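# Snap front cover onto base, leave unit on conveyor

## Task

Press the front cover onto the base until it clicks into place, set the assembled unit down on the conveyor belt, and finish with both grippers released from it.

## Robot and tools

Robot: two arms, left_arm and right_arm, each with a parallel two-finger gripper and a wrist camera. Shared scene frame: origin on the table top midway between the arms, +x out over the table, +z up, left_arm on the +y side. The names left and right are just labels and do not refer to image sides. Arm bases: left_arm at (-0.025, +0.304, 0), right_arm at (+0.040, -0.340, 0), both turned slightly about z.

Gripper frame: fingers point along the gripper's +z, and they open and close along its y. The reported end_effector_position is the point between the pads, about 1 cm short of the fingertips.

Tools:

execute_actions(actions): a list of actions run one after another. Each action is a table of up to 15 rows, one row per 1/30 s step; if it has fewer rows the last row repeats until 15 steps. Every row holds 14 numbers in [-1, 1], both arms always included: left_arm dx, dy, dz, rx, ry, rz, opening, then right_arm the same seven. dx..rz are an offset, not a pose: a target displacement in that gripper's own axes, counted from the gripper pose measured when the action began (for a call's first action, the last pose reported in this scene). Each row is counted from that same start, not added to the row before. Scale: 1.0 equals 0.6 m of travel or 180 degrees; rx, ry, rz form a single rotation vector. The opening number is absolute: +1 is fully open (0.094 m), -1 closed. An empty list just returns state and images.

move(target, speed, blocking): target is one 14-number row laid out as above, an offset in each gripper's own axes from the pose in the latest result that showed one; the grippers travel straight toward it and arrive together in 0.5 to 10 s (cut off at 10 s). speed is the top path speed in m/s, 0.002 to 0.5, default 0.25; rotation allowed up to twice that in rad/s. Openings are sent at the start. Paths ignore obstacles and the other arm. blocking=false returns after 0.5 s while the arm keeps going; then only wait or stop are accepted until a result shows the move over. The result adds a move: line with the ending (done, off_target, moving, held, fault) and any limits (paced = pose clipped; held = some steps blocked, after which the arm may surge past speed), plus each gripper's distance from its target.

wait(seconds): 0 to 10 s, arms keep their last command; returns early if a running move finishes. stop(): brakes a running move (needs room; fingers continue). zoom_image(camera, region): region [x0, y0, x1, y1] in pixels of cam_high, cam_low, cam_left_wrist or cam_right_wrist (each 504x504), at most 504x504. read_manual(section) only gives licence texts. finished_scene(scene): ends the current scene, given its number, after the last command has been held; irreversible.

Results: the state line shows each gripper's position (m) and quat_wxyz in the scene frame; printed positions can be off, more so at long reach. Hand target lines show where the controller is currently driving each gripper. grip_measured gives finger opening on the command scale (last joint value is metres). A pose unreachable line means clearance checking altered that arm's command. FAULT or OVER-TEMPERATURE FAULT lines mean that arm stopped.

Control behaviour: per step the command is clipped to 70 mm and 16 degrees from the measured pose, and position wins over orientation when both cannot be met. Large offsets therefore need several actions; after an action the arm only gets as far as its last clipped pose. Arms tend to finish a centimetre or more low, and repeated zero offsets let them sag; to hold an arm still, send the correction back to its wanted pose in the first call of a reply, zeros afterwards, and raise the aim if it still droops. Elbows never fully straighten. Joint limits (rad): waist -2.618..3.054, shoulder 0..3.142, elbow 0..3.142, wrist pitch -1.571..1.571, wrist yaw -1.571..1.571, wrist roll -2.094..2.094.

Gripping: to hold, command an opening below grip_measured, roughly 0.03 lower for a firm hold, less for a gentle one. Pad force is limited around 50-62 N (less on thin parts), with a brief spike on first contact. Readings may be biased by about 1 mm per gripper.

Cameras: cam_high and cam_low are fixed, the wrist cameras are fisheye; calibration (K, distortion, T_world_to_cam) is given and may be slightly off.

Suggested order: look at the images, grasp base and cover (one per arm or press with one), align the cover on the base front and push until it seats, carry the unit onto the conveyor, open both grippers, back away, then finished_scene.

Avoid: dropping parts or anything leaving the table (fails the task), collisions or hard pressing between the arms, fast moves into contact, targets far beyond the contact point, slams. Parts may get a brief external tug. Holding loads long heats motors: a MOTOR HOT line appears at 75 °C, the arm halts at 90 °C, and at 100 °C it goes limp and falls.

Each tool is called after ">>>" in YAML: its name, and indented under it one key for each argument.

## Session

>>> execute_actions:
  actions: []

Scene clock: 0.00 s.
left_arm: end_effector_position=(+0.4208, +0.2066, +0.1142) grip_measured=+1.000 end_effector_quat_wxyz=(+0.124, +0.629, +0.685, +0.346) | right_arm: end_effector_position=(+0.2062, -0.2882, +0.1066) grip_measured=+1.000 end_effector_quat_wxyz=(+0.389, -0.319, +0.818, +0.278)
Joint positions: left_arm=[-0.345  1.853  1.344 -0.541 -0.572  1.213  0.094] | right_arm=[-0.566  1.043  0.501 -1.253 -0.981 -1.589  0.094]
Joint velocities: left_arm=[ 0.007 -0.002 -0.012 -0.007 -0.037 -0.051  0.   ] | right_arm=[ 0.002 -0.007 -0.002  0.051 -0.037 -0.051  0.   ]
Motor temperatures (°C, as the motors report them): left_arm=[23 24 25 23 25 22] | right_arm=[25 24 24 26 23 24]
Hand target (left_arm): +0.421, +0.207, +0.117; +0.127, +0.626, +0.687, +0.347
Hand target (right_arm): +0.208, -0.287, +0.111; +0.398, -0.318, +0.814, +0.280

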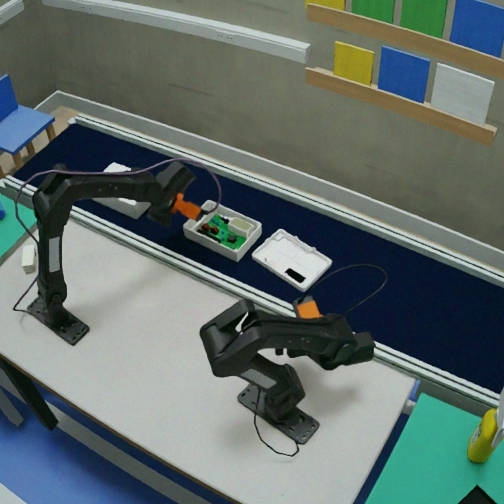

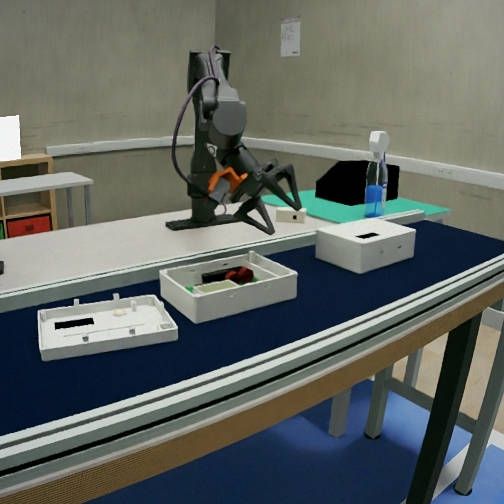

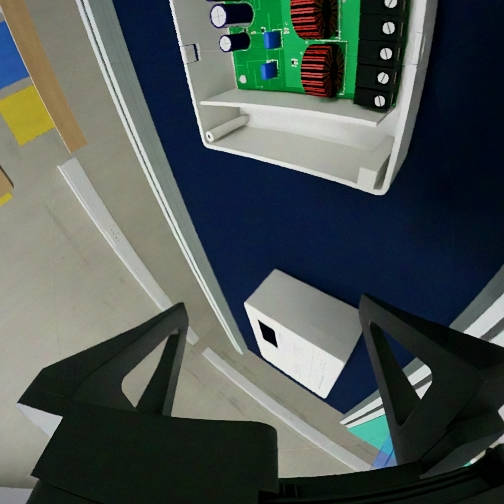

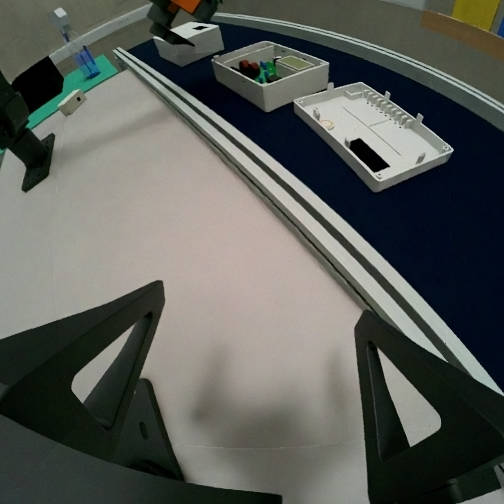

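>>> zoom_image:
  camera: "cam_high"
  region: [80, 140, 360, 320]

>>> zoom_image:
  camera: "cam_low"
  region: [20, 200, 440, 380]

>>> zoom_image:
  camera: "cam_right_wrist"
  region: [140, 0, 480, 210]

Region (80, 140, 360, 320) of cam_high's 504x504 image, scaled by 1.800, with more detail than that image has; it fills the top 324 rows of this view, and the rest is white.

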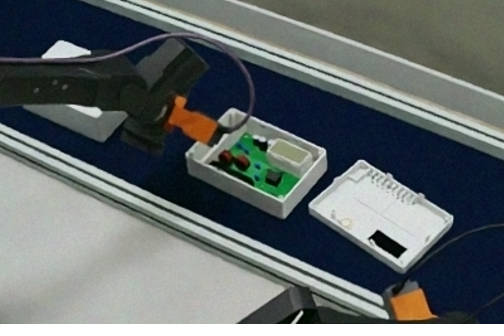

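Region (20, 200, 440, 380) of cam_low's 504x504 image, scaled by 1.200, with more detail than that image has; it fills the top 216 rows of this view, and the rest is white.

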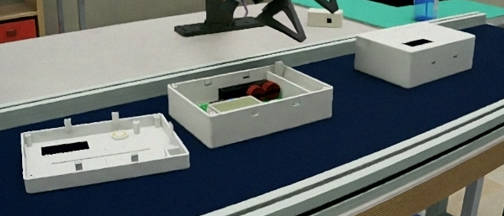

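Region (140, 0, 480, 210) of cam_right_wrist's 504x504 image, scaled by 1.482, with more detail than that image has; it fills the top 311 rows of this view, and the rest is white.

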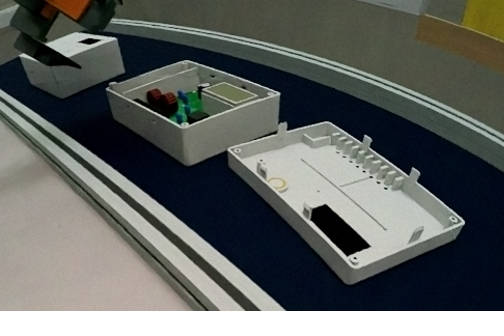

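>>> move:
  target: [-0.110,0.064,-0.227,0.2483,0.0276,-0.3083,1,-0.320,-0.134,0.144,0.2134,0.2493,0.2671,1]
  speed: 0.3

Scene clock: 7.77 s.
left_arm: end_effector_position=(+0.3825, +0.0968, +0.2071) grip_measured=+1.000 end_effector_quat_wxyz=(+0.123, +0.236, +0.964, -0.019) | right_arm: end_effector_position=(+0.4002, -0.2262, +0.1964) grip_measured=+1.000 end_effector_quat_wxyz=(+0.036, +0.087, +0.995, +0.030)
Joint positions: left_arm=[-0.395  2.177  2.398 -1.543 -0.022  0.003  0.094] | right_arm=[ 0.449  1.945  2.025 -1.562 -0.028  0.465  0.094]
Joint velocities: left_arm=[-0.002 -0.017 -0.002  0.022  0.066 -0.037  0.   ] | right_arm=[-0.007  0.002  0.017 -0.037 -0.037  0.007  0.   ]
Motor temperatures (°C, as the motors report them): left_arm=[23 25 26 24 25 22] | right_arm=[25 24 25 26 24 24]
Hand target (left_arm): +0.380, +0.097, +0.218; +0.131, +0.229, +0.964, -0.029
Hand target (right_arm): +0.402, -0.224, +0.202; +0.045, +0.087, +0.995, +0.026
Off the commanded pose (left_arm): 0.014 m, 14 deg.
Off the commanded pose (right_arm): 0.007 m, 5 deg.
joint sent to its limit (left arm) — the command would take joint 4 (wrist pitch) past its lower limit, so that joint was sent only as far as its limit.
joint sent to its limit (right arm) — the command would take joint 4 (wrist pitch) past its lower limit, so that joint was sent only as far as its limit.
move: off_target (left_arm, right_arm)
camera_calibration (this result's frames):
cam_left_wrist: T_world_to_cam=[[-0.51121, -0.856041, -0.076541, 0.299312], [-0.846936, 0.486617, 0.21425, 0.268056], [-0.14616, 0.174352, -0.973775, 0.356316], [0, 0, 0, 1]] pos_world=[0.432117, 0.0636581, 0.312451]
cam_right_wrist: T_world_to_cam=[[-0.04173, -0.993179, -0.108874, -0.17853], [-0.898921, -0.0102436, 0.437991, 0.304142], [-0.436118, 0.116146, -0.892362, 0.475117], [0, 0, 0, 1]] pos_world=[0.473157, -0.22938, 0.271328]

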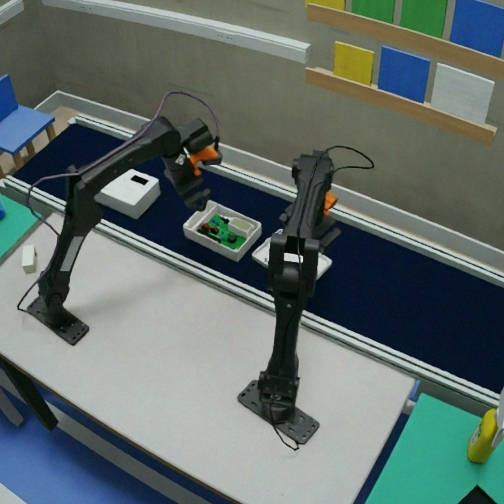

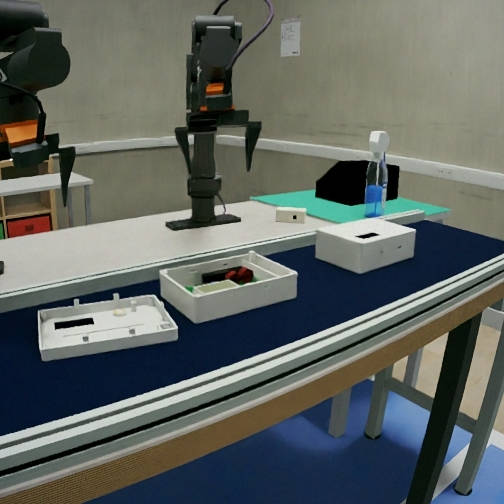

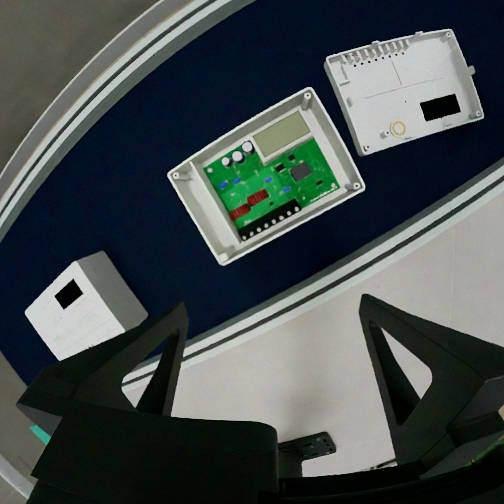

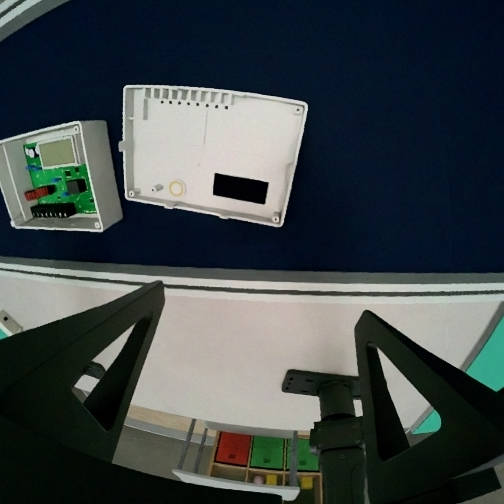

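>>> zoom_image:
  camera: "cam_right_wrist"
  region: [100, 70, 330, 240]

>>> zoom_image:
  camera: "cam_left_wrist"
  region: [150, 20, 500, 280]

Region (100, 70, 330, 240) of cam_right_wrist's 504x504 image, scaled by 2.191, with more detail than that image has; it fills the top 373 rows of this view, and the rest is white.

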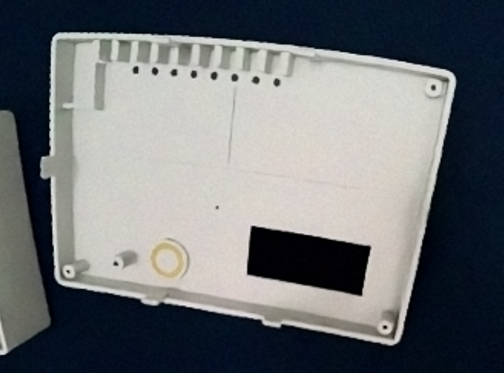

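Region (150, 20, 500, 280) of cam_left_wrist's 504x504 image, scaled by 1.440, with more detail than that image has; it fills the top 374 rows of this view, and the rest is white.

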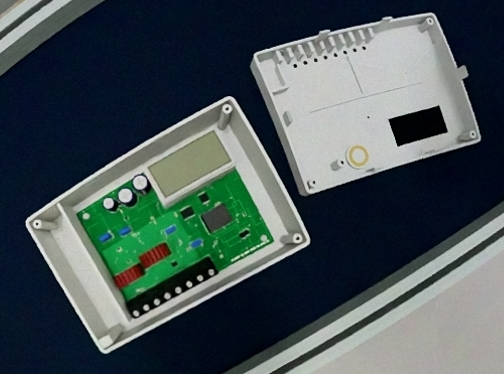

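>>> move:
  target: [0.2029,-0.1958,0.0942,-0.2632,-0.4026,0.4729,1,-0.0958,-0.0312,0.2318,0.0213,0.0209,0.0072,-0.3]
  speed: 0.4

Scene clock: 13.60 s.
left_arm: end_effector_position=(+0.2338, +0.0424, +0.1275) grip_measured=+1.000 end_effector_quat_wxyz=(+0.647, +0.663, +0.266, +0.268) | right_arm: end_effector_position=(+0.4588, -0.2394, +0.0630) grip_measured=-0.298 end_effector_quat_wxyz=(-0.006, +0.097, +0.995, +0.005)
Joint positions: left_arm=[-0.704  1.743  0.149  1.575  0.008  1.582  0.094] | right_arm=[ 0.387  2.227  1.922 -1.273 -0.014  0.422  0.033]
Joint velocities: left_arm=[-0.012  0.012 -0.017  0.081  0.051 -0.022  0.   ] | right_arm=[-0.012  0.002 -0.007 -0.007  0.007 -0.037  0.001]
Motor temperatures (°C, as the motors report them): left_arm=[23 26 26 25 25 22] | right_arm=[25 25 25 26 24 24]
Hand target (left_arm): +0.233, +0.045, +0.123; +0.644, +0.667, +0.267, +0.265
Hand target (right_arm): +0.463, -0.246, +0.060; -0.001, +0.098, +0.995, -0.001
Off the commanded pose (left_arm): 0.008 m, 1 deg.
Off the commanded pose (right_arm): 0.010 m, 1 deg.
joint sent to its limit (left arm) — the command would take joint 4 (wrist pitch) past its upper limit, so that joint was sent only as far as its limit.
move: done
camera_calibration (this result's frames):
cam_left_wrist: T_world_to_cam=[[0.0727621, 0.0452197, -0.996324, 0.11319], [0.325681, 0.943132, 0.0665902, -0.0890532], [0.942676, -0.329329, 0.053897, -0.0976885], [0, 0, 0, 1]] pos_world=[0.112856, 0.0466988, 0.123969]
cam_right_wrist: T_world_to_cam=[[-0.0681527, -0.995621, -0.0639907, -0.194947], [-0.856707, 0.0255325, 0.515171, 0.399436], [-0.511281, 0.0899316, -0.854695, 0.408988], [0, 0, 0, 1]] pos_world=[0.538021, -0.241073, 0.131307]

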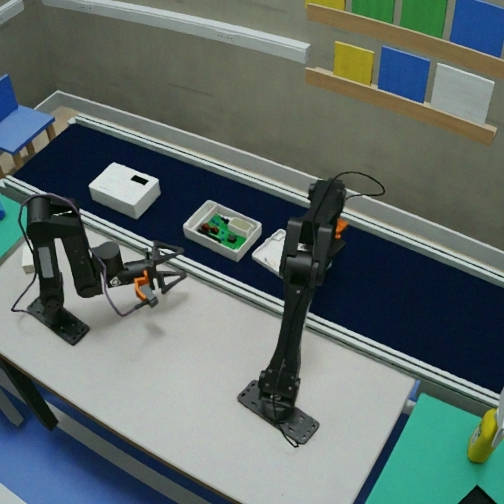

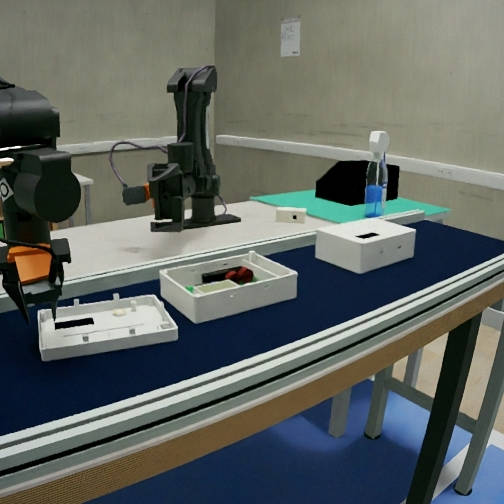

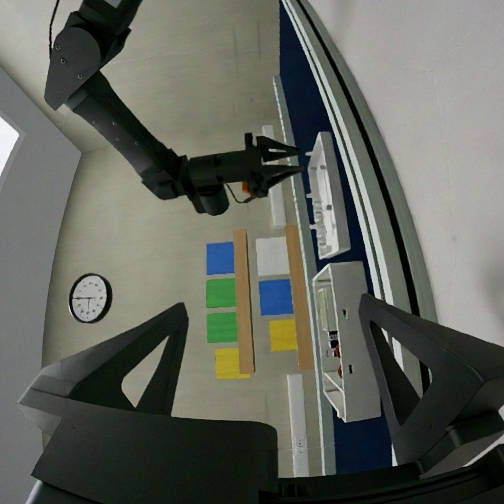

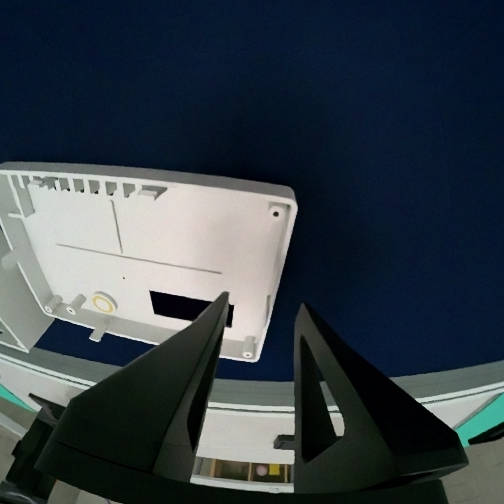

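>>> move:
  target: [0,0,0,0,0,0,1,0,-0.012,0.068,0,0,0,-0.3]
  speed: 0.08

Scene clock: 14.83 s.
left_arm: end_effector_position=(+0.2336, +0.0423, +0.1277) grip_measured=+1.000 end_effector_quat_wxyz=(+0.647, +0.663, +0.265, +0.268) | right_arm: end_effector_position=(+0.4576, -0.2396, +0.0311) grip_measured=-0.298 end_effector_quat_wxyz=(-0.000, +0.095, +0.995, +0.007)
Joint positions: left_arm=[-0.704  1.743  0.149  1.576  0.009  1.584  0.094] | right_arm=[ 0.387  2.227  1.794 -1.134 -0.014  0.419  0.033]
Joint velocities: left_arm=[-0.012 -0.007 -0.002  0.051  0.037 -0.022  0.   ] | right_arm=[ 0.022 -0.007 -0.002  0.037  0.007  0.037  0.   ]
Motor temperatures (°C, as the motors report them): left_arm=[23 26 26 25 25 22] | right_arm=[25 25 25 26 24 24]
Hand target (left_arm): +0.234, +0.042, +0.127; +0.647, +0.663, +0.266, +0.268
Hand target (right_arm): +0.457, -0.245, +0.022; -0.006, +0.097, +0.995, +0.005
Off the commanded pose (left_arm): 0.000 m, 0 deg.
Off the commanded pose (right_arm): 0.011 m, 1 deg.
move: off_target (right_arm)
camera_calibration (this result's frames):
cam_left_wrist: T_world_to_cam=[[0.0744227, 0.0456413, -0.996182, 0.112972], [0.326679, 0.942715, 0.0675972, -0.0892264], [0.942201, -0.330463, 0.0552493, -0.0976254], [0, 0, 0, 1]] pos_world=[0.112723, 0.0466973, 0.123966]
cam_right_wrist: T_world_to_cam=[[-0.064735, -0.995622, -0.0674329, -0.198797], [-0.862666, 0.0218664, 0.505302, 0.417064], [-0.501615, 0.0908828, -0.860304, 0.377086], [0, 0, 0, 1]] pos_world=[0.53607, -0.241317, 0.10026]

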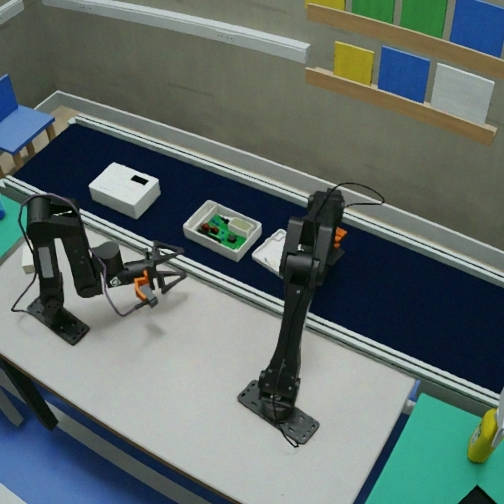

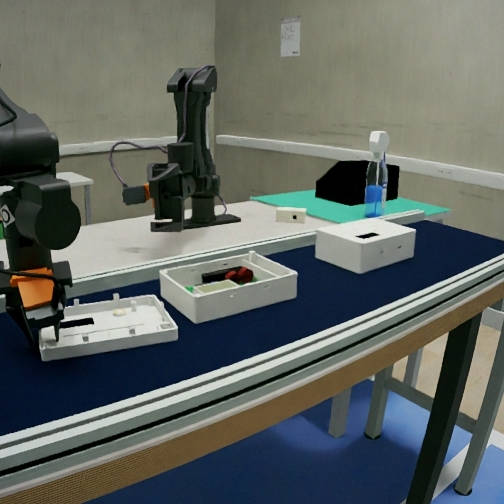

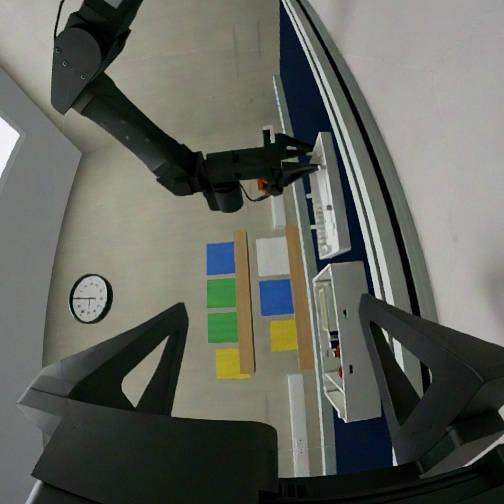

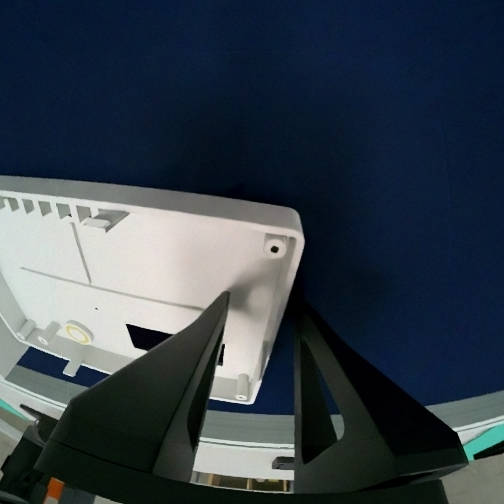

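>>> move:
  target: [0,0,0,0,0,0,1,0,-0.015,0.03,0,0,0,-0.3]
  speed: 0.05

Scene clock: 15.67 s.
left_arm: end_effector_position=(+0.2336, +0.0423, +0.1277) grip_measured=+1.000 end_effector_quat_wxyz=(+0.647, +0.663, +0.264, +0.269) | right_arm: end_effector_position=(+0.4594, -0.2396, +0.0289) grip_measured=-0.298 end_effector_quat_wxyz=(+0.009, +0.093, +0.995, +0.014)
Joint positions: left_arm=[-0.704  1.743  0.149  1.576  0.009  1.585  0.094] | right_arm=[ 0.383  2.214  1.764 -1.095 -0.022  0.411  0.033]
Joint velocities: left_arm=[-0.002 -0.007  0.017  0.037  0.051  0.051  0.   ] | right_arm=[-0.007 -0.012 -0.017  0.022 -0.007 -0.081 -0.001]
Motor temperatures (°C, as the motors report them): left_arm=[23 26 26 25 25 22] | right_arm=[25 25 25 26 24 24]
Hand target (left_arm): +0.234, +0.042, +0.128; +0.647, +0.663, +0.265, +0.268
Hand target (right_arm): +0.455, -0.248, +0.013; -0.001, +0.095, +0.995, +0.007
Off the commanded pose (left_arm): 0.000 m, 0 deg.
Off the commanded pose (right_arm): 0.018 m, 1 deg.
move: off_target (right_arm)
camera_calibration (this result's frames):
cam_left_wrist: T_world_to_cam=[[0.0755114, 0.0467008, -0.996051, 0.112656], [0.326632, 0.942633, 0.0689584, -0.0893856], [0.94213, -0.330549, 0.0559256, -0.0976917], [0, 0, 0, 1]] pos_world=[0.112728, 0.0467048, 0.123839]
cam_right_wrist: T_world_to_cam=[[-0.0597747, -0.994914, -0.08108, -0.20051], [-0.872263, 0.0125651, 0.488876, 0.422426], [-0.485371, 0.0999454, -0.868577, 0.371037], [0, 0, 0, 1]] pos_world=[0.536571, -0.241882, 0.0995033]

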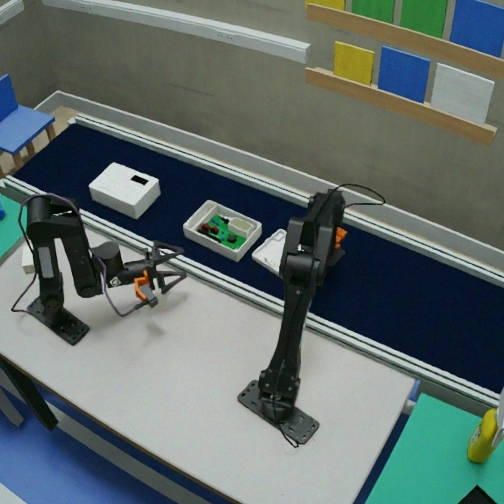

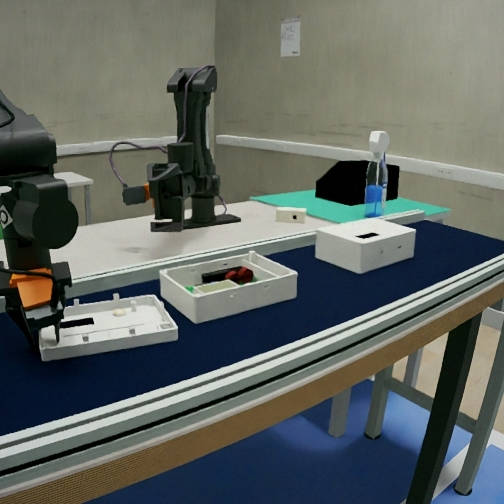

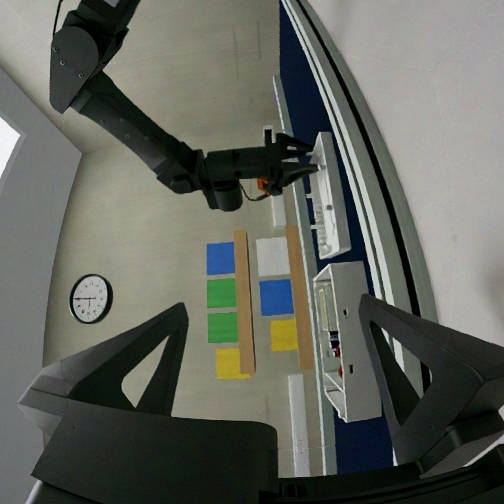

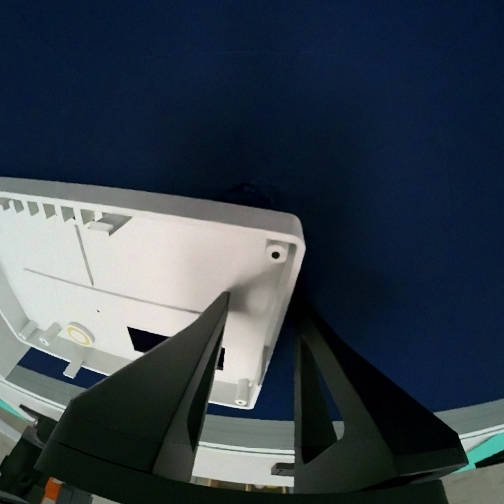

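>>> move:
  target: [0,0,0,0,0,0,1,0,0,-0.002,0,0,0,-1]
  speed: 0.05

Scene clock: 16.50 s.
left_arm: end_effector_position=(+0.2336, +0.0423, +0.1277) grip_measured=+1.000 end_effector_quat_wxyz=(+0.647, +0.663, +0.264, +0.269) | right_arm: end_effector_position=(+0.4597, -0.2401, +0.0302) grip_measured=-0.949 end_effector_quat_wxyz=(+0.010, +0.093, +0.995, +0.014)
Joint positions: left_arm=[-0.704  1.743  0.149  1.576  0.009  1.587  0.094] | right_arm=[ 0.382  2.211  1.764 -1.095 -0.02   0.411  0.002]
Joint velocities: left_arm=[ 0.002 -0.007  0.002  0.007  0.007 -0.037  0.   ] | right_arm=[-0.012 -0.007 -0.017 -0.037 -0.007 -0.007  0.   ]
Motor temperatures (°C, as the motors report them): left_arm=[23 25 26 25 25 22] | right_arm=[25 26 25 26 24 24]
Hand target (left_arm): +0.234, +0.042, +0.128; +0.647, +0.663, +0.264, +0.269
Hand target (right_arm): +0.459, -0.240, +0.030; +0.009, +0.093, +0.995, +0.014
Off the commanded pose (left_arm): 0.000 m, 0 deg.
Off the commanded pose (right_arm): 0.001 m, 0 deg.
move: done
camera_calibration (this result's frames):
cam_left_wrist: T_world_to_cam=[[0.0766, 0.0477601, -0.995917, 0.11234], [0.326582, 0.942549, 0.0703196, -0.0895444], [0.94206, -0.330636, 0.0566017, -0.0977579], [0, 0, 0, 1]] pos_world=[0.112732, 0.0467124, 0.123712]
cam_right_wrist: T_world_to_cam=[[-0.0595818, -0.995013, -0.0799925, -0.201005], [-0.873743, 0.0132321, 0.486208, 0.422896], [-0.482725, 0.098862, -0.870174, 0.370892], [0, 0, 0, 1]] pos_world=[0.536565, -0.242265, 0.101046]

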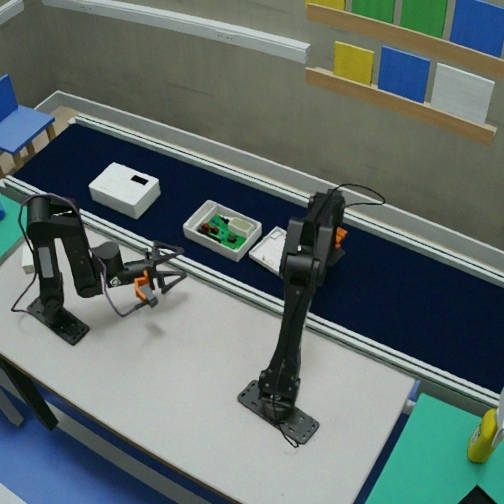

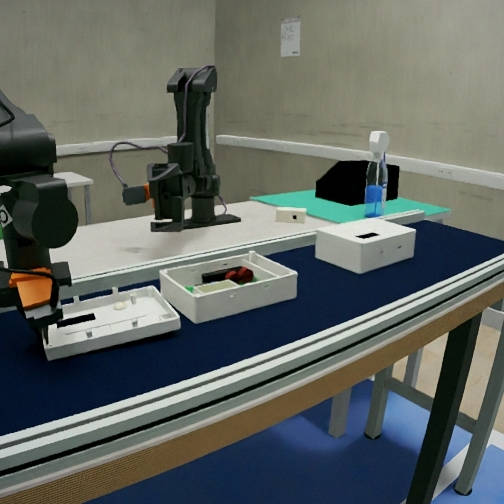

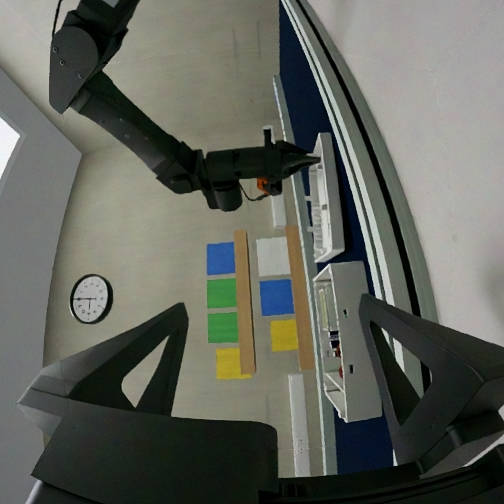

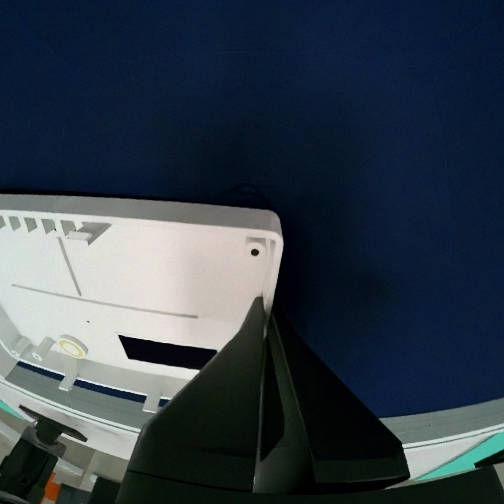

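>>> move:
  target: [0,0,0,0,0,0,1,0,-0.02,-0.175,0,0,0,-1]
  speed: 0.12

Scene clock: 19.00 s.
left_arm: end_effector_position=(+0.2336, +0.0423, +0.1277) grip_measured=+1.000 end_effector_quat_wxyz=(+0.646, +0.663, +0.263, +0.270) | right_arm: end_effector_position=(+0.4518, -0.2626, +0.1233) grip_measured=-0.945 end_effector_quat_wxyz=(-0.000, +0.101, +0.995, -0.000)
Joint positions: left_arm=[-0.704  1.743  0.149  1.576  0.009  1.588  0.094] | right_arm=[ 0.343  2.174  2.076 -1.474  0.     0.387  0.003]
Joint velocities: left_arm=[-0.007 -0.002  0.012  0.051 -0.022 -0.007  0.   ] | right_arm=[-0.007 -0.002 -0.012 -0.007 -0.022  0.022 -0.   ]
Motor temperatures (°C, as the motors report them): left_arm=[23 25 26 26 25 22] | right_arm=[25 26 25 26 24 24]
Hand target (left_arm): +0.234, +0.042, +0.128; +0.647, +0.663, +0.264, +0.269
Hand target (right_arm): +0.455, -0.256, +0.135; +0.011, +0.093, +0.995, +0.014
Off the commanded pose (left_arm): 0.000 m, 0 deg.
Off the commanded pose (right_arm): 0.014 m, 2 deg.
move: off_target (right_arm)
camera_calibration (this result's frames):
cam_left_wrist: T_world_to_cam=[[0.0776885, 0.0488193, -0.995782, 0.112024], [0.326532, 0.942464, 0.0716806, -0.0897028], [0.941988, -0.330723, 0.0572776, -0.0978238], [0, 0, 0, 1]] pos_world=[0.112737, 0.0467202, 0.123584]
cam_right_wrist: T_world_to_cam=[[-0.0770403, -0.995648, -0.0524306, -0.212125], [-0.861216, 0.0399574, 0.506666, 0.369868], [-0.502366, 0.0841877, -0.860547, 0.454167], [0, 0, 0, 1]] pos_world=[0.530352, -0.264216, 0.192311]

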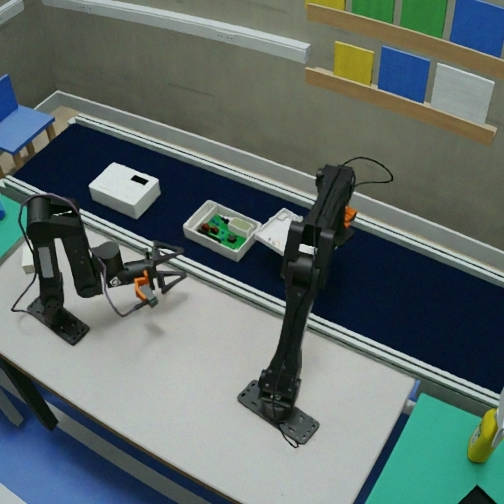

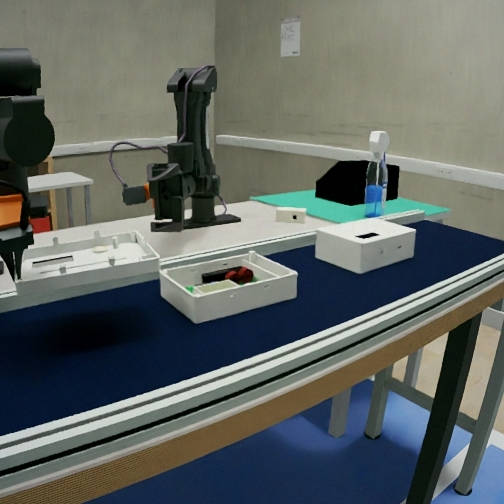

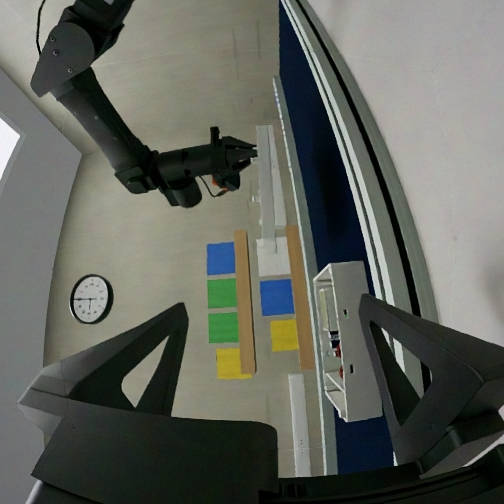

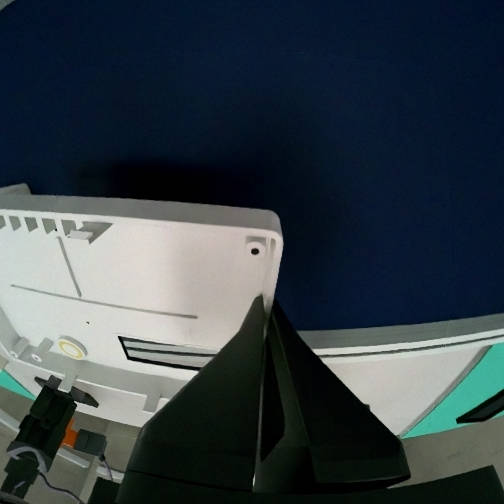

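>>> move:
  target: [0,0,0,0,0,0,1,0.097,0.207,-0.035,0,0,-0.672,-1]
  speed: 0.4

Scene clock: 22.53 s.
left_arm: end_effector_position=(+0.2336, +0.0423, +0.1277) grip_measured=+1.000 end_effector_quat_wxyz=(+0.646, +0.663, +0.263, +0.270) | right_arm: end_effector_position=(+0.4240, -0.1328, +0.1417) grip_measured=-0.945 end_effector_quat_wxyz=(-0.016, +0.809, -0.587, +0.009)
Joint positions: left_arm=[-0.704  1.743  0.149  1.576  0.009  1.59   0.094] | right_arm=[ 0.652  2.238  2.254 -1.549  0.002 -1.393  0.003]
Joint velocities: left_arm=[-0.012  0.007 -0.007 -0.037 -0.037 -0.066  0.   ] | right_arm=[-0.007 -0.002  0.007 -0.007 -0.051 -0.022 -0.001]
Motor temperatures (°C, as the motors report them): left_arm=[23 25 26 26 25 22] | right_arm=[25 27 25 26 24 24]
Hand target (left_arm): +0.234, +0.042, +0.128; +0.646, +0.663, +0.263, +0.270
Hand target (right_arm): +0.421, -0.129, +0.146; -0.017, +0.815, -0.579, +0.006
Off the commanded pose (left_arm): 0.000 m, 0 deg.
Off the commanded pose (right_arm): 0.006 m, 3 deg.
joint sent to its limit (right arm) — the command would take joint 4 (wrist pitch) past its lower limit, so that joint was sent only as far as its limit.
move: off_target (right_arm)
camera_calibration (this result's frames):
cam_left_wrist: T_world_to_cam=[[0.0785048, 0.0496135, -0.995678, 0.111786], [0.326493, 0.9424, 0.0727012, -0.0898213], [0.941934, -0.330789, 0.0577844, -0.097873], [0, 0, 0, 1]] pos_world=[0.11274, 0.0467261, 0.123489]
cam_right_wrist: T_world_to_cam=[[0.904084, 0.42708, -0.0153207, -0.316413], [0.37522, -0.776122, 0.506798, -0.30121], [0.204552, -0.463936, -0.861929, 0.0727664], [0, 0, 0, 1]] pos_world=[0.3842, -0.0648834, 0.210524]

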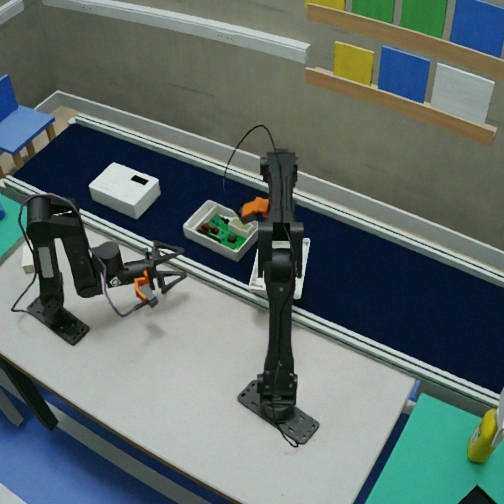

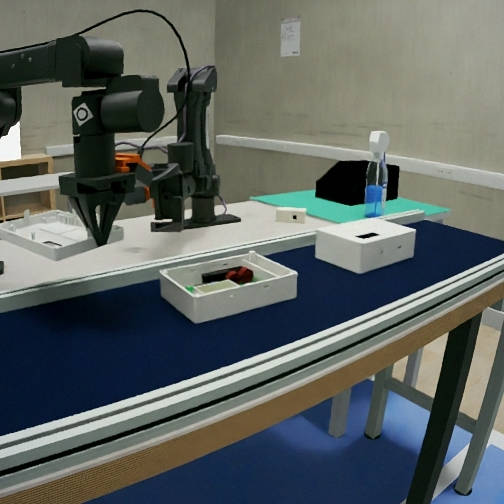

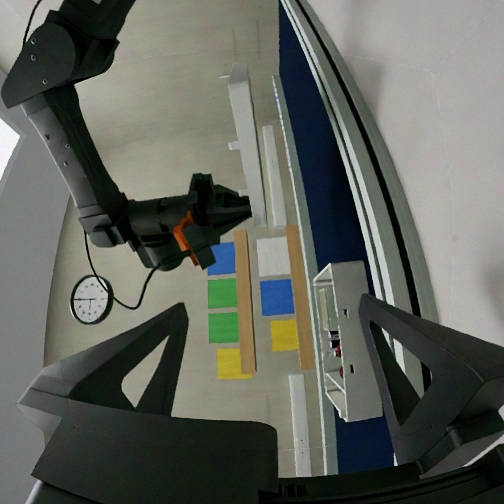

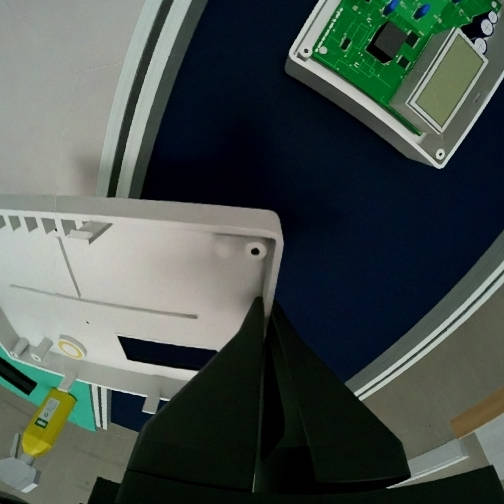

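>>> move:
  target: [-0.081,0.013,0.209,0,-0.028,0,1,0,0,0,0,0,0,-1]
  speed: 0.25

Scene clock: 24.23 s.
left_arm: end_effector_position=(+0.2867, -0.0747, +0.1339) grip_measured=+1.000 end_effector_quat_wxyz=(+0.661, +0.670, +0.232, +0.244) | right_arm: end_effector_position=(+0.4243, -0.1327, +0.1417) grip_measured=-0.945 end_effector_quat_wxyz=(-0.017, +0.810, -0.586, +0.009)
Joint positions: left_arm=[-0.797  1.988  0.65   1.332  0.002  1.591  0.094] | right_arm=[ 0.652  2.238  2.254 -1.548  0.002 -1.396  0.003]
Joint velocities: left_arm=[-0.017 -0.012  0.007 -0.037 -0.022 -0.051  0.   ] | right_arm=[ 0.022 -0.007 -0.002 -0.022 -0.007  0.037 -0.   ]
Motor temperatures (°C, as the motors report them): left_arm=[23 25 26 27 25 22] | right_arm=[25 27 25 26 24 24]
Hand target (left_arm): +0.288, -0.081, +0.130; +0.657, +0.675, +0.234, +0.241
Hand target (right_arm): +0.424, -0.133, +0.142; -0.016, +0.809, -0.587, +0.009
Off the commanded pose (left_arm): 0.007 m, 1 deg.
Off the commanded pose (right_arm): 0.000 m, 0 deg.
move: done
camera_calibration (this result's frames):
cam_left_wrist: T_world_to_cam=[[0.0914702, 0.0336945, -0.995238, 0.11459], [0.40685, 0.910943, 0.0682334, -0.0221179], [0.908904, -0.411154, 0.0696155, -0.185076], [0, 0, 0, 1]] pos_world=[0.166733, -0.0598076, 0.128438]
cam_right_wrist: T_world_to_cam=[[0.902793, 0.429841, -0.0141787, -0.315945], [0.37705, -0.775197, 0.506857, -0.301867], [0.206877, -0.462933, -0.861914, 0.0719316], [0, 0, 0, 1]] pos_world=[0.384171, -0.0649006, 0.210522]

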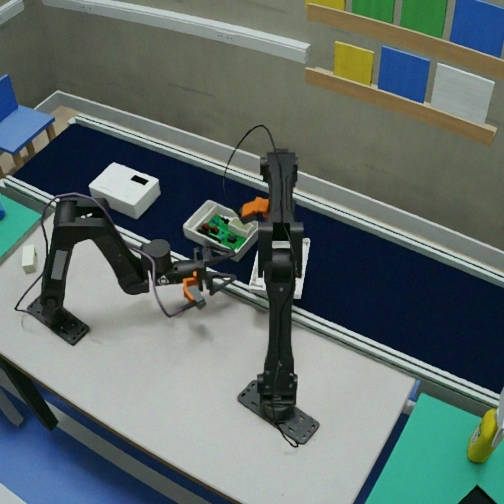

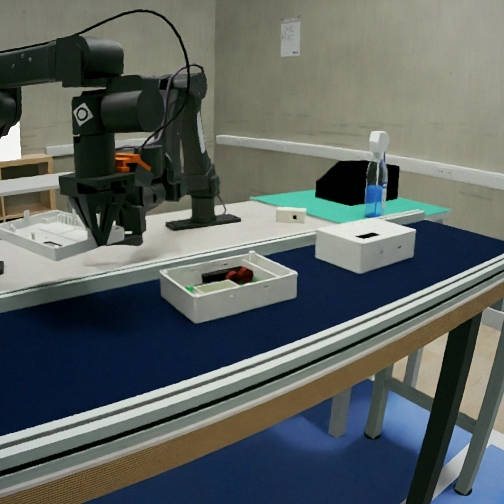

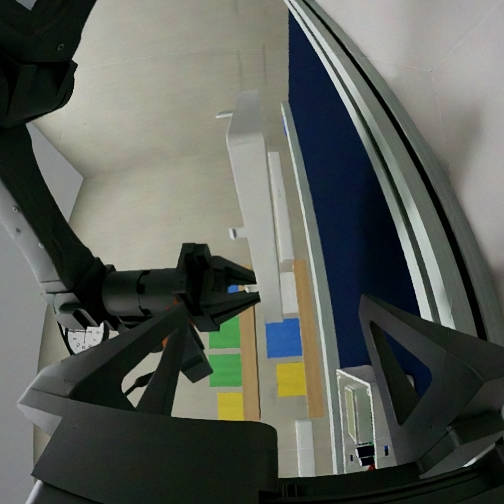

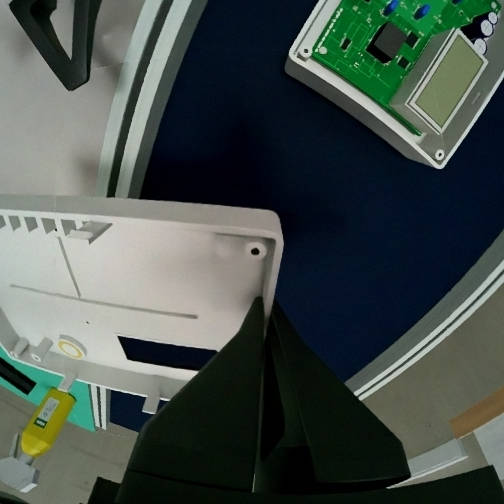

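>>> move:
  target: [0,0,0.125,0,0,0,0.3,0,0,0,0,0,0,-1]
  speed: 0.1

Scene clock: 25.70 s.
left_arm: end_effector_position=(+0.3311, -0.1287, +0.1358) grip_measured=+0.303 end_effector_quat_wxyz=(+0.666, +0.666, +0.230, +0.246) | right_arm: end_effector_position=(+0.4245, -0.1325, +0.1417) grip_measured=-0.945 end_effector_quat_wxyz=(-0.017, +0.810, -0.586, +0.010)
Joint positions: left_arm=[-0.797  2.153  0.963  1.197  0.002  1.592  0.061] | right_arm=[ 0.652  2.238  2.254 -1.547  0.002 -1.396  0.003]
Joint velocities: left_arm=[ 0.002 -0.002  0.002 -0.037 -0.066 -0.007  0.   ] | right_arm=[-0.007  0.012 -0.017 -0.051  0.007 -0.051 -0.001]
Motor temperatures (°C, as the motors report them): left_arm=[23 25 26 27 25 22] | right_arm=[25 27 25 26 24 24]
Hand target (left_arm): +0.335, -0.132, +0.132; +0.662, +0.670, +0.232, +0.244
Hand target (right_arm): +0.424, -0.133, +0.142; -0.017, +0.810, -0.586, +0.009
Off the commanded pose (left_arm): 0.006 m, 1 deg.
Off the commanded pose (right_arm): 0.000 m, 0 deg.
move: done
camera_calibration (this result's frames):
cam_left_wrist: T_world_to_cam=[[0.101084, 0.0243977, -0.994579, 0.109815], [0.406212, 0.91156, 0.0636465, 0.00977471], [0.908171, -0.410443, 0.0822335, -0.249158], [0, 0, 0, 1]] pos_world=[0.211207, -0.113855, 0.129086]
cam_right_wrist: T_world_to_cam=[[0.902807, 0.429848, -0.0130357, -0.316395], [0.376539, -0.775471, 0.506816, -0.301676], [0.207745, -0.462466, -0.861956, 0.0716507], [0, 0, 0, 1]] pos_world=[0.384352, -0.0648033, 0.21053]

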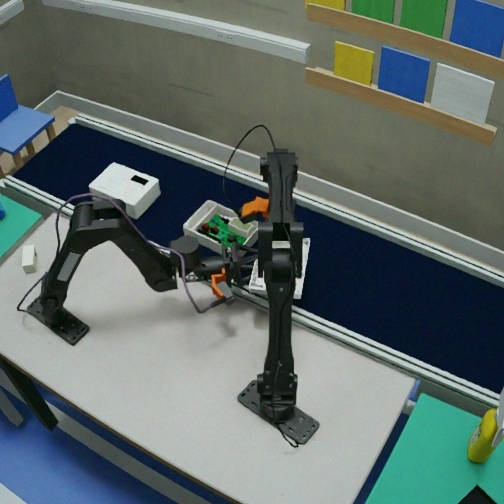

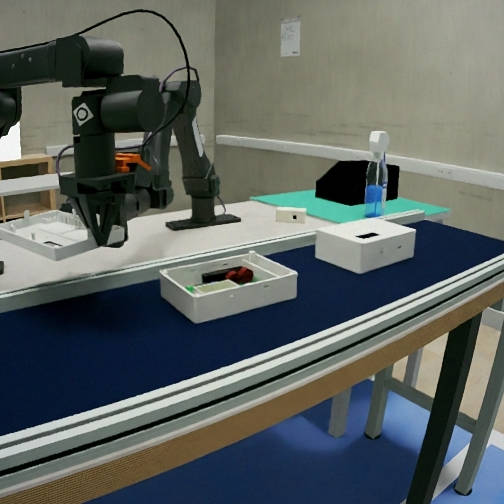

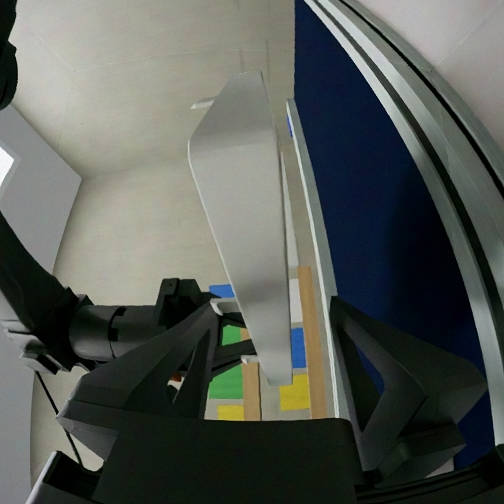

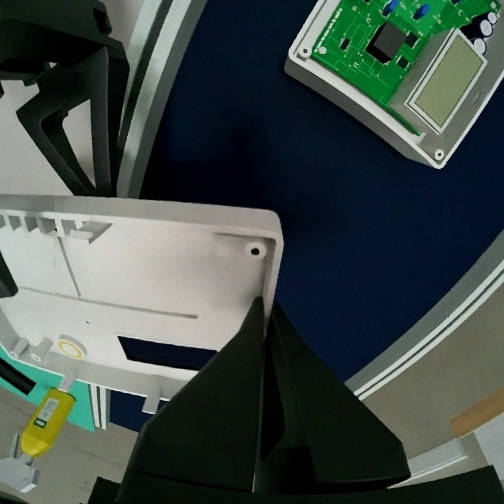

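>>> move:
  target: [0,0,0,0,0,0,-1,0,0,0,0,0,0,-1]
  speed: 0.1

Scene clock: 26.50 s.
left_arm: end_effector_position=(+0.3317, -0.1283, +0.1321) grip_measured=-0.657 end_effector_quat_wxyz=(+0.662, +0.668, +0.236, +0.243) | right_arm: end_effector_position=(+0.4252, -0.1311, +0.1417) grip_measured=-0.945 end_effector_quat_wxyz=(-0.020, +0.809, -0.587, +0.010)
Joint positions: left_arm=[-0.797  2.155  0.963  1.188 -0.002  1.583  0.016] | right_arm=[ 0.654  2.238  2.254 -1.542 -0.    -1.392  0.003]
Joint velocities: left_arm=[-0.002  0.012 -0.012  0.051  0.037  0.051  0.   ] | right_arm=[ 0.007 -0.002  0.007  0.007  0.051  0.037 -0.   ]
Motor temperatures (°C, as the motors report them): left_arm=[23 25 26 27 25 22] | right_arm=[25 27 25 26 24 24]
Hand target (left_arm): +0.331, -0.129, +0.136; +0.666, +0.666, +0.230, +0.246
Hand target (right_arm): +0.425, -0.133, +0.142; -0.017, +0.810, -0.586, +0.010
Off the commanded pose (left_arm): 0.004 m, 1 deg.
Off the commanded pose (right_arm): 0.002 m, 0 deg.
move: done
camera_calibration (this result's frames):
cam_left_wrist: T_world_to_cam=[[0.0861616, 0.0278466, -0.995892, 0.11161], [0.403319, 0.913062, 0.0604245, 0.0109406], [0.910994, -0.406868, 0.0674399, -0.247743], [0, 0, 0, 1]] pos_world=[0.211663, -0.113896, 0.127198]
cam_right_wrist: T_world_to_cam=[[0.904097, 0.427249, -0.00822549, -0.319146], [0.372731, -0.779027, 0.504171, -0.299288], [0.208998, -0.458885, -0.863565, 0.0723981], [0, 0, 0, 1]] pos_world=[0.384962, -0.0635765, 0.210788]

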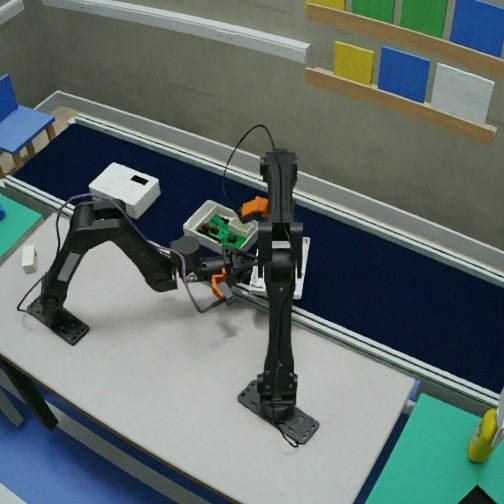

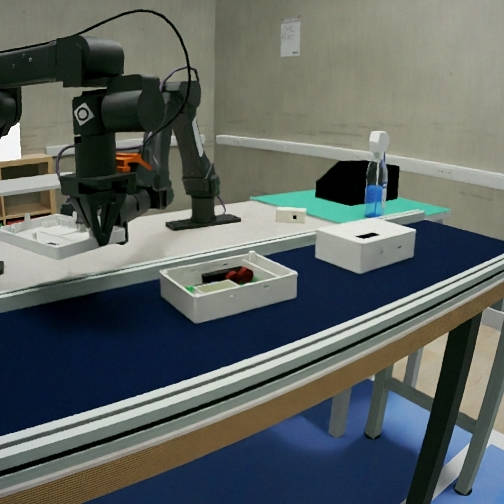

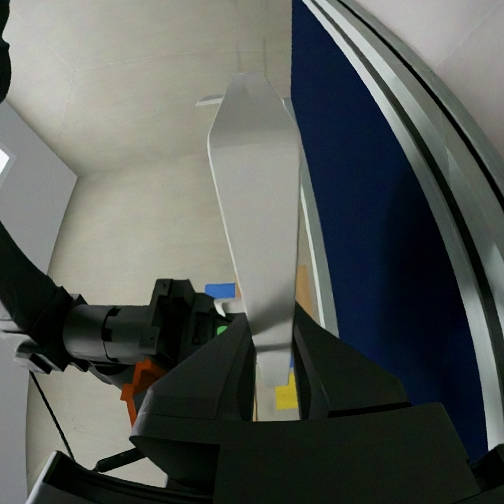

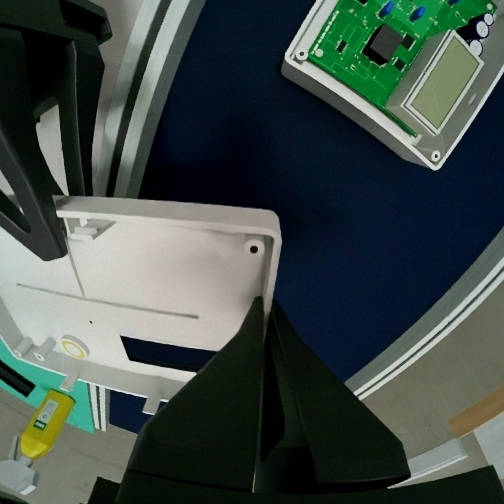

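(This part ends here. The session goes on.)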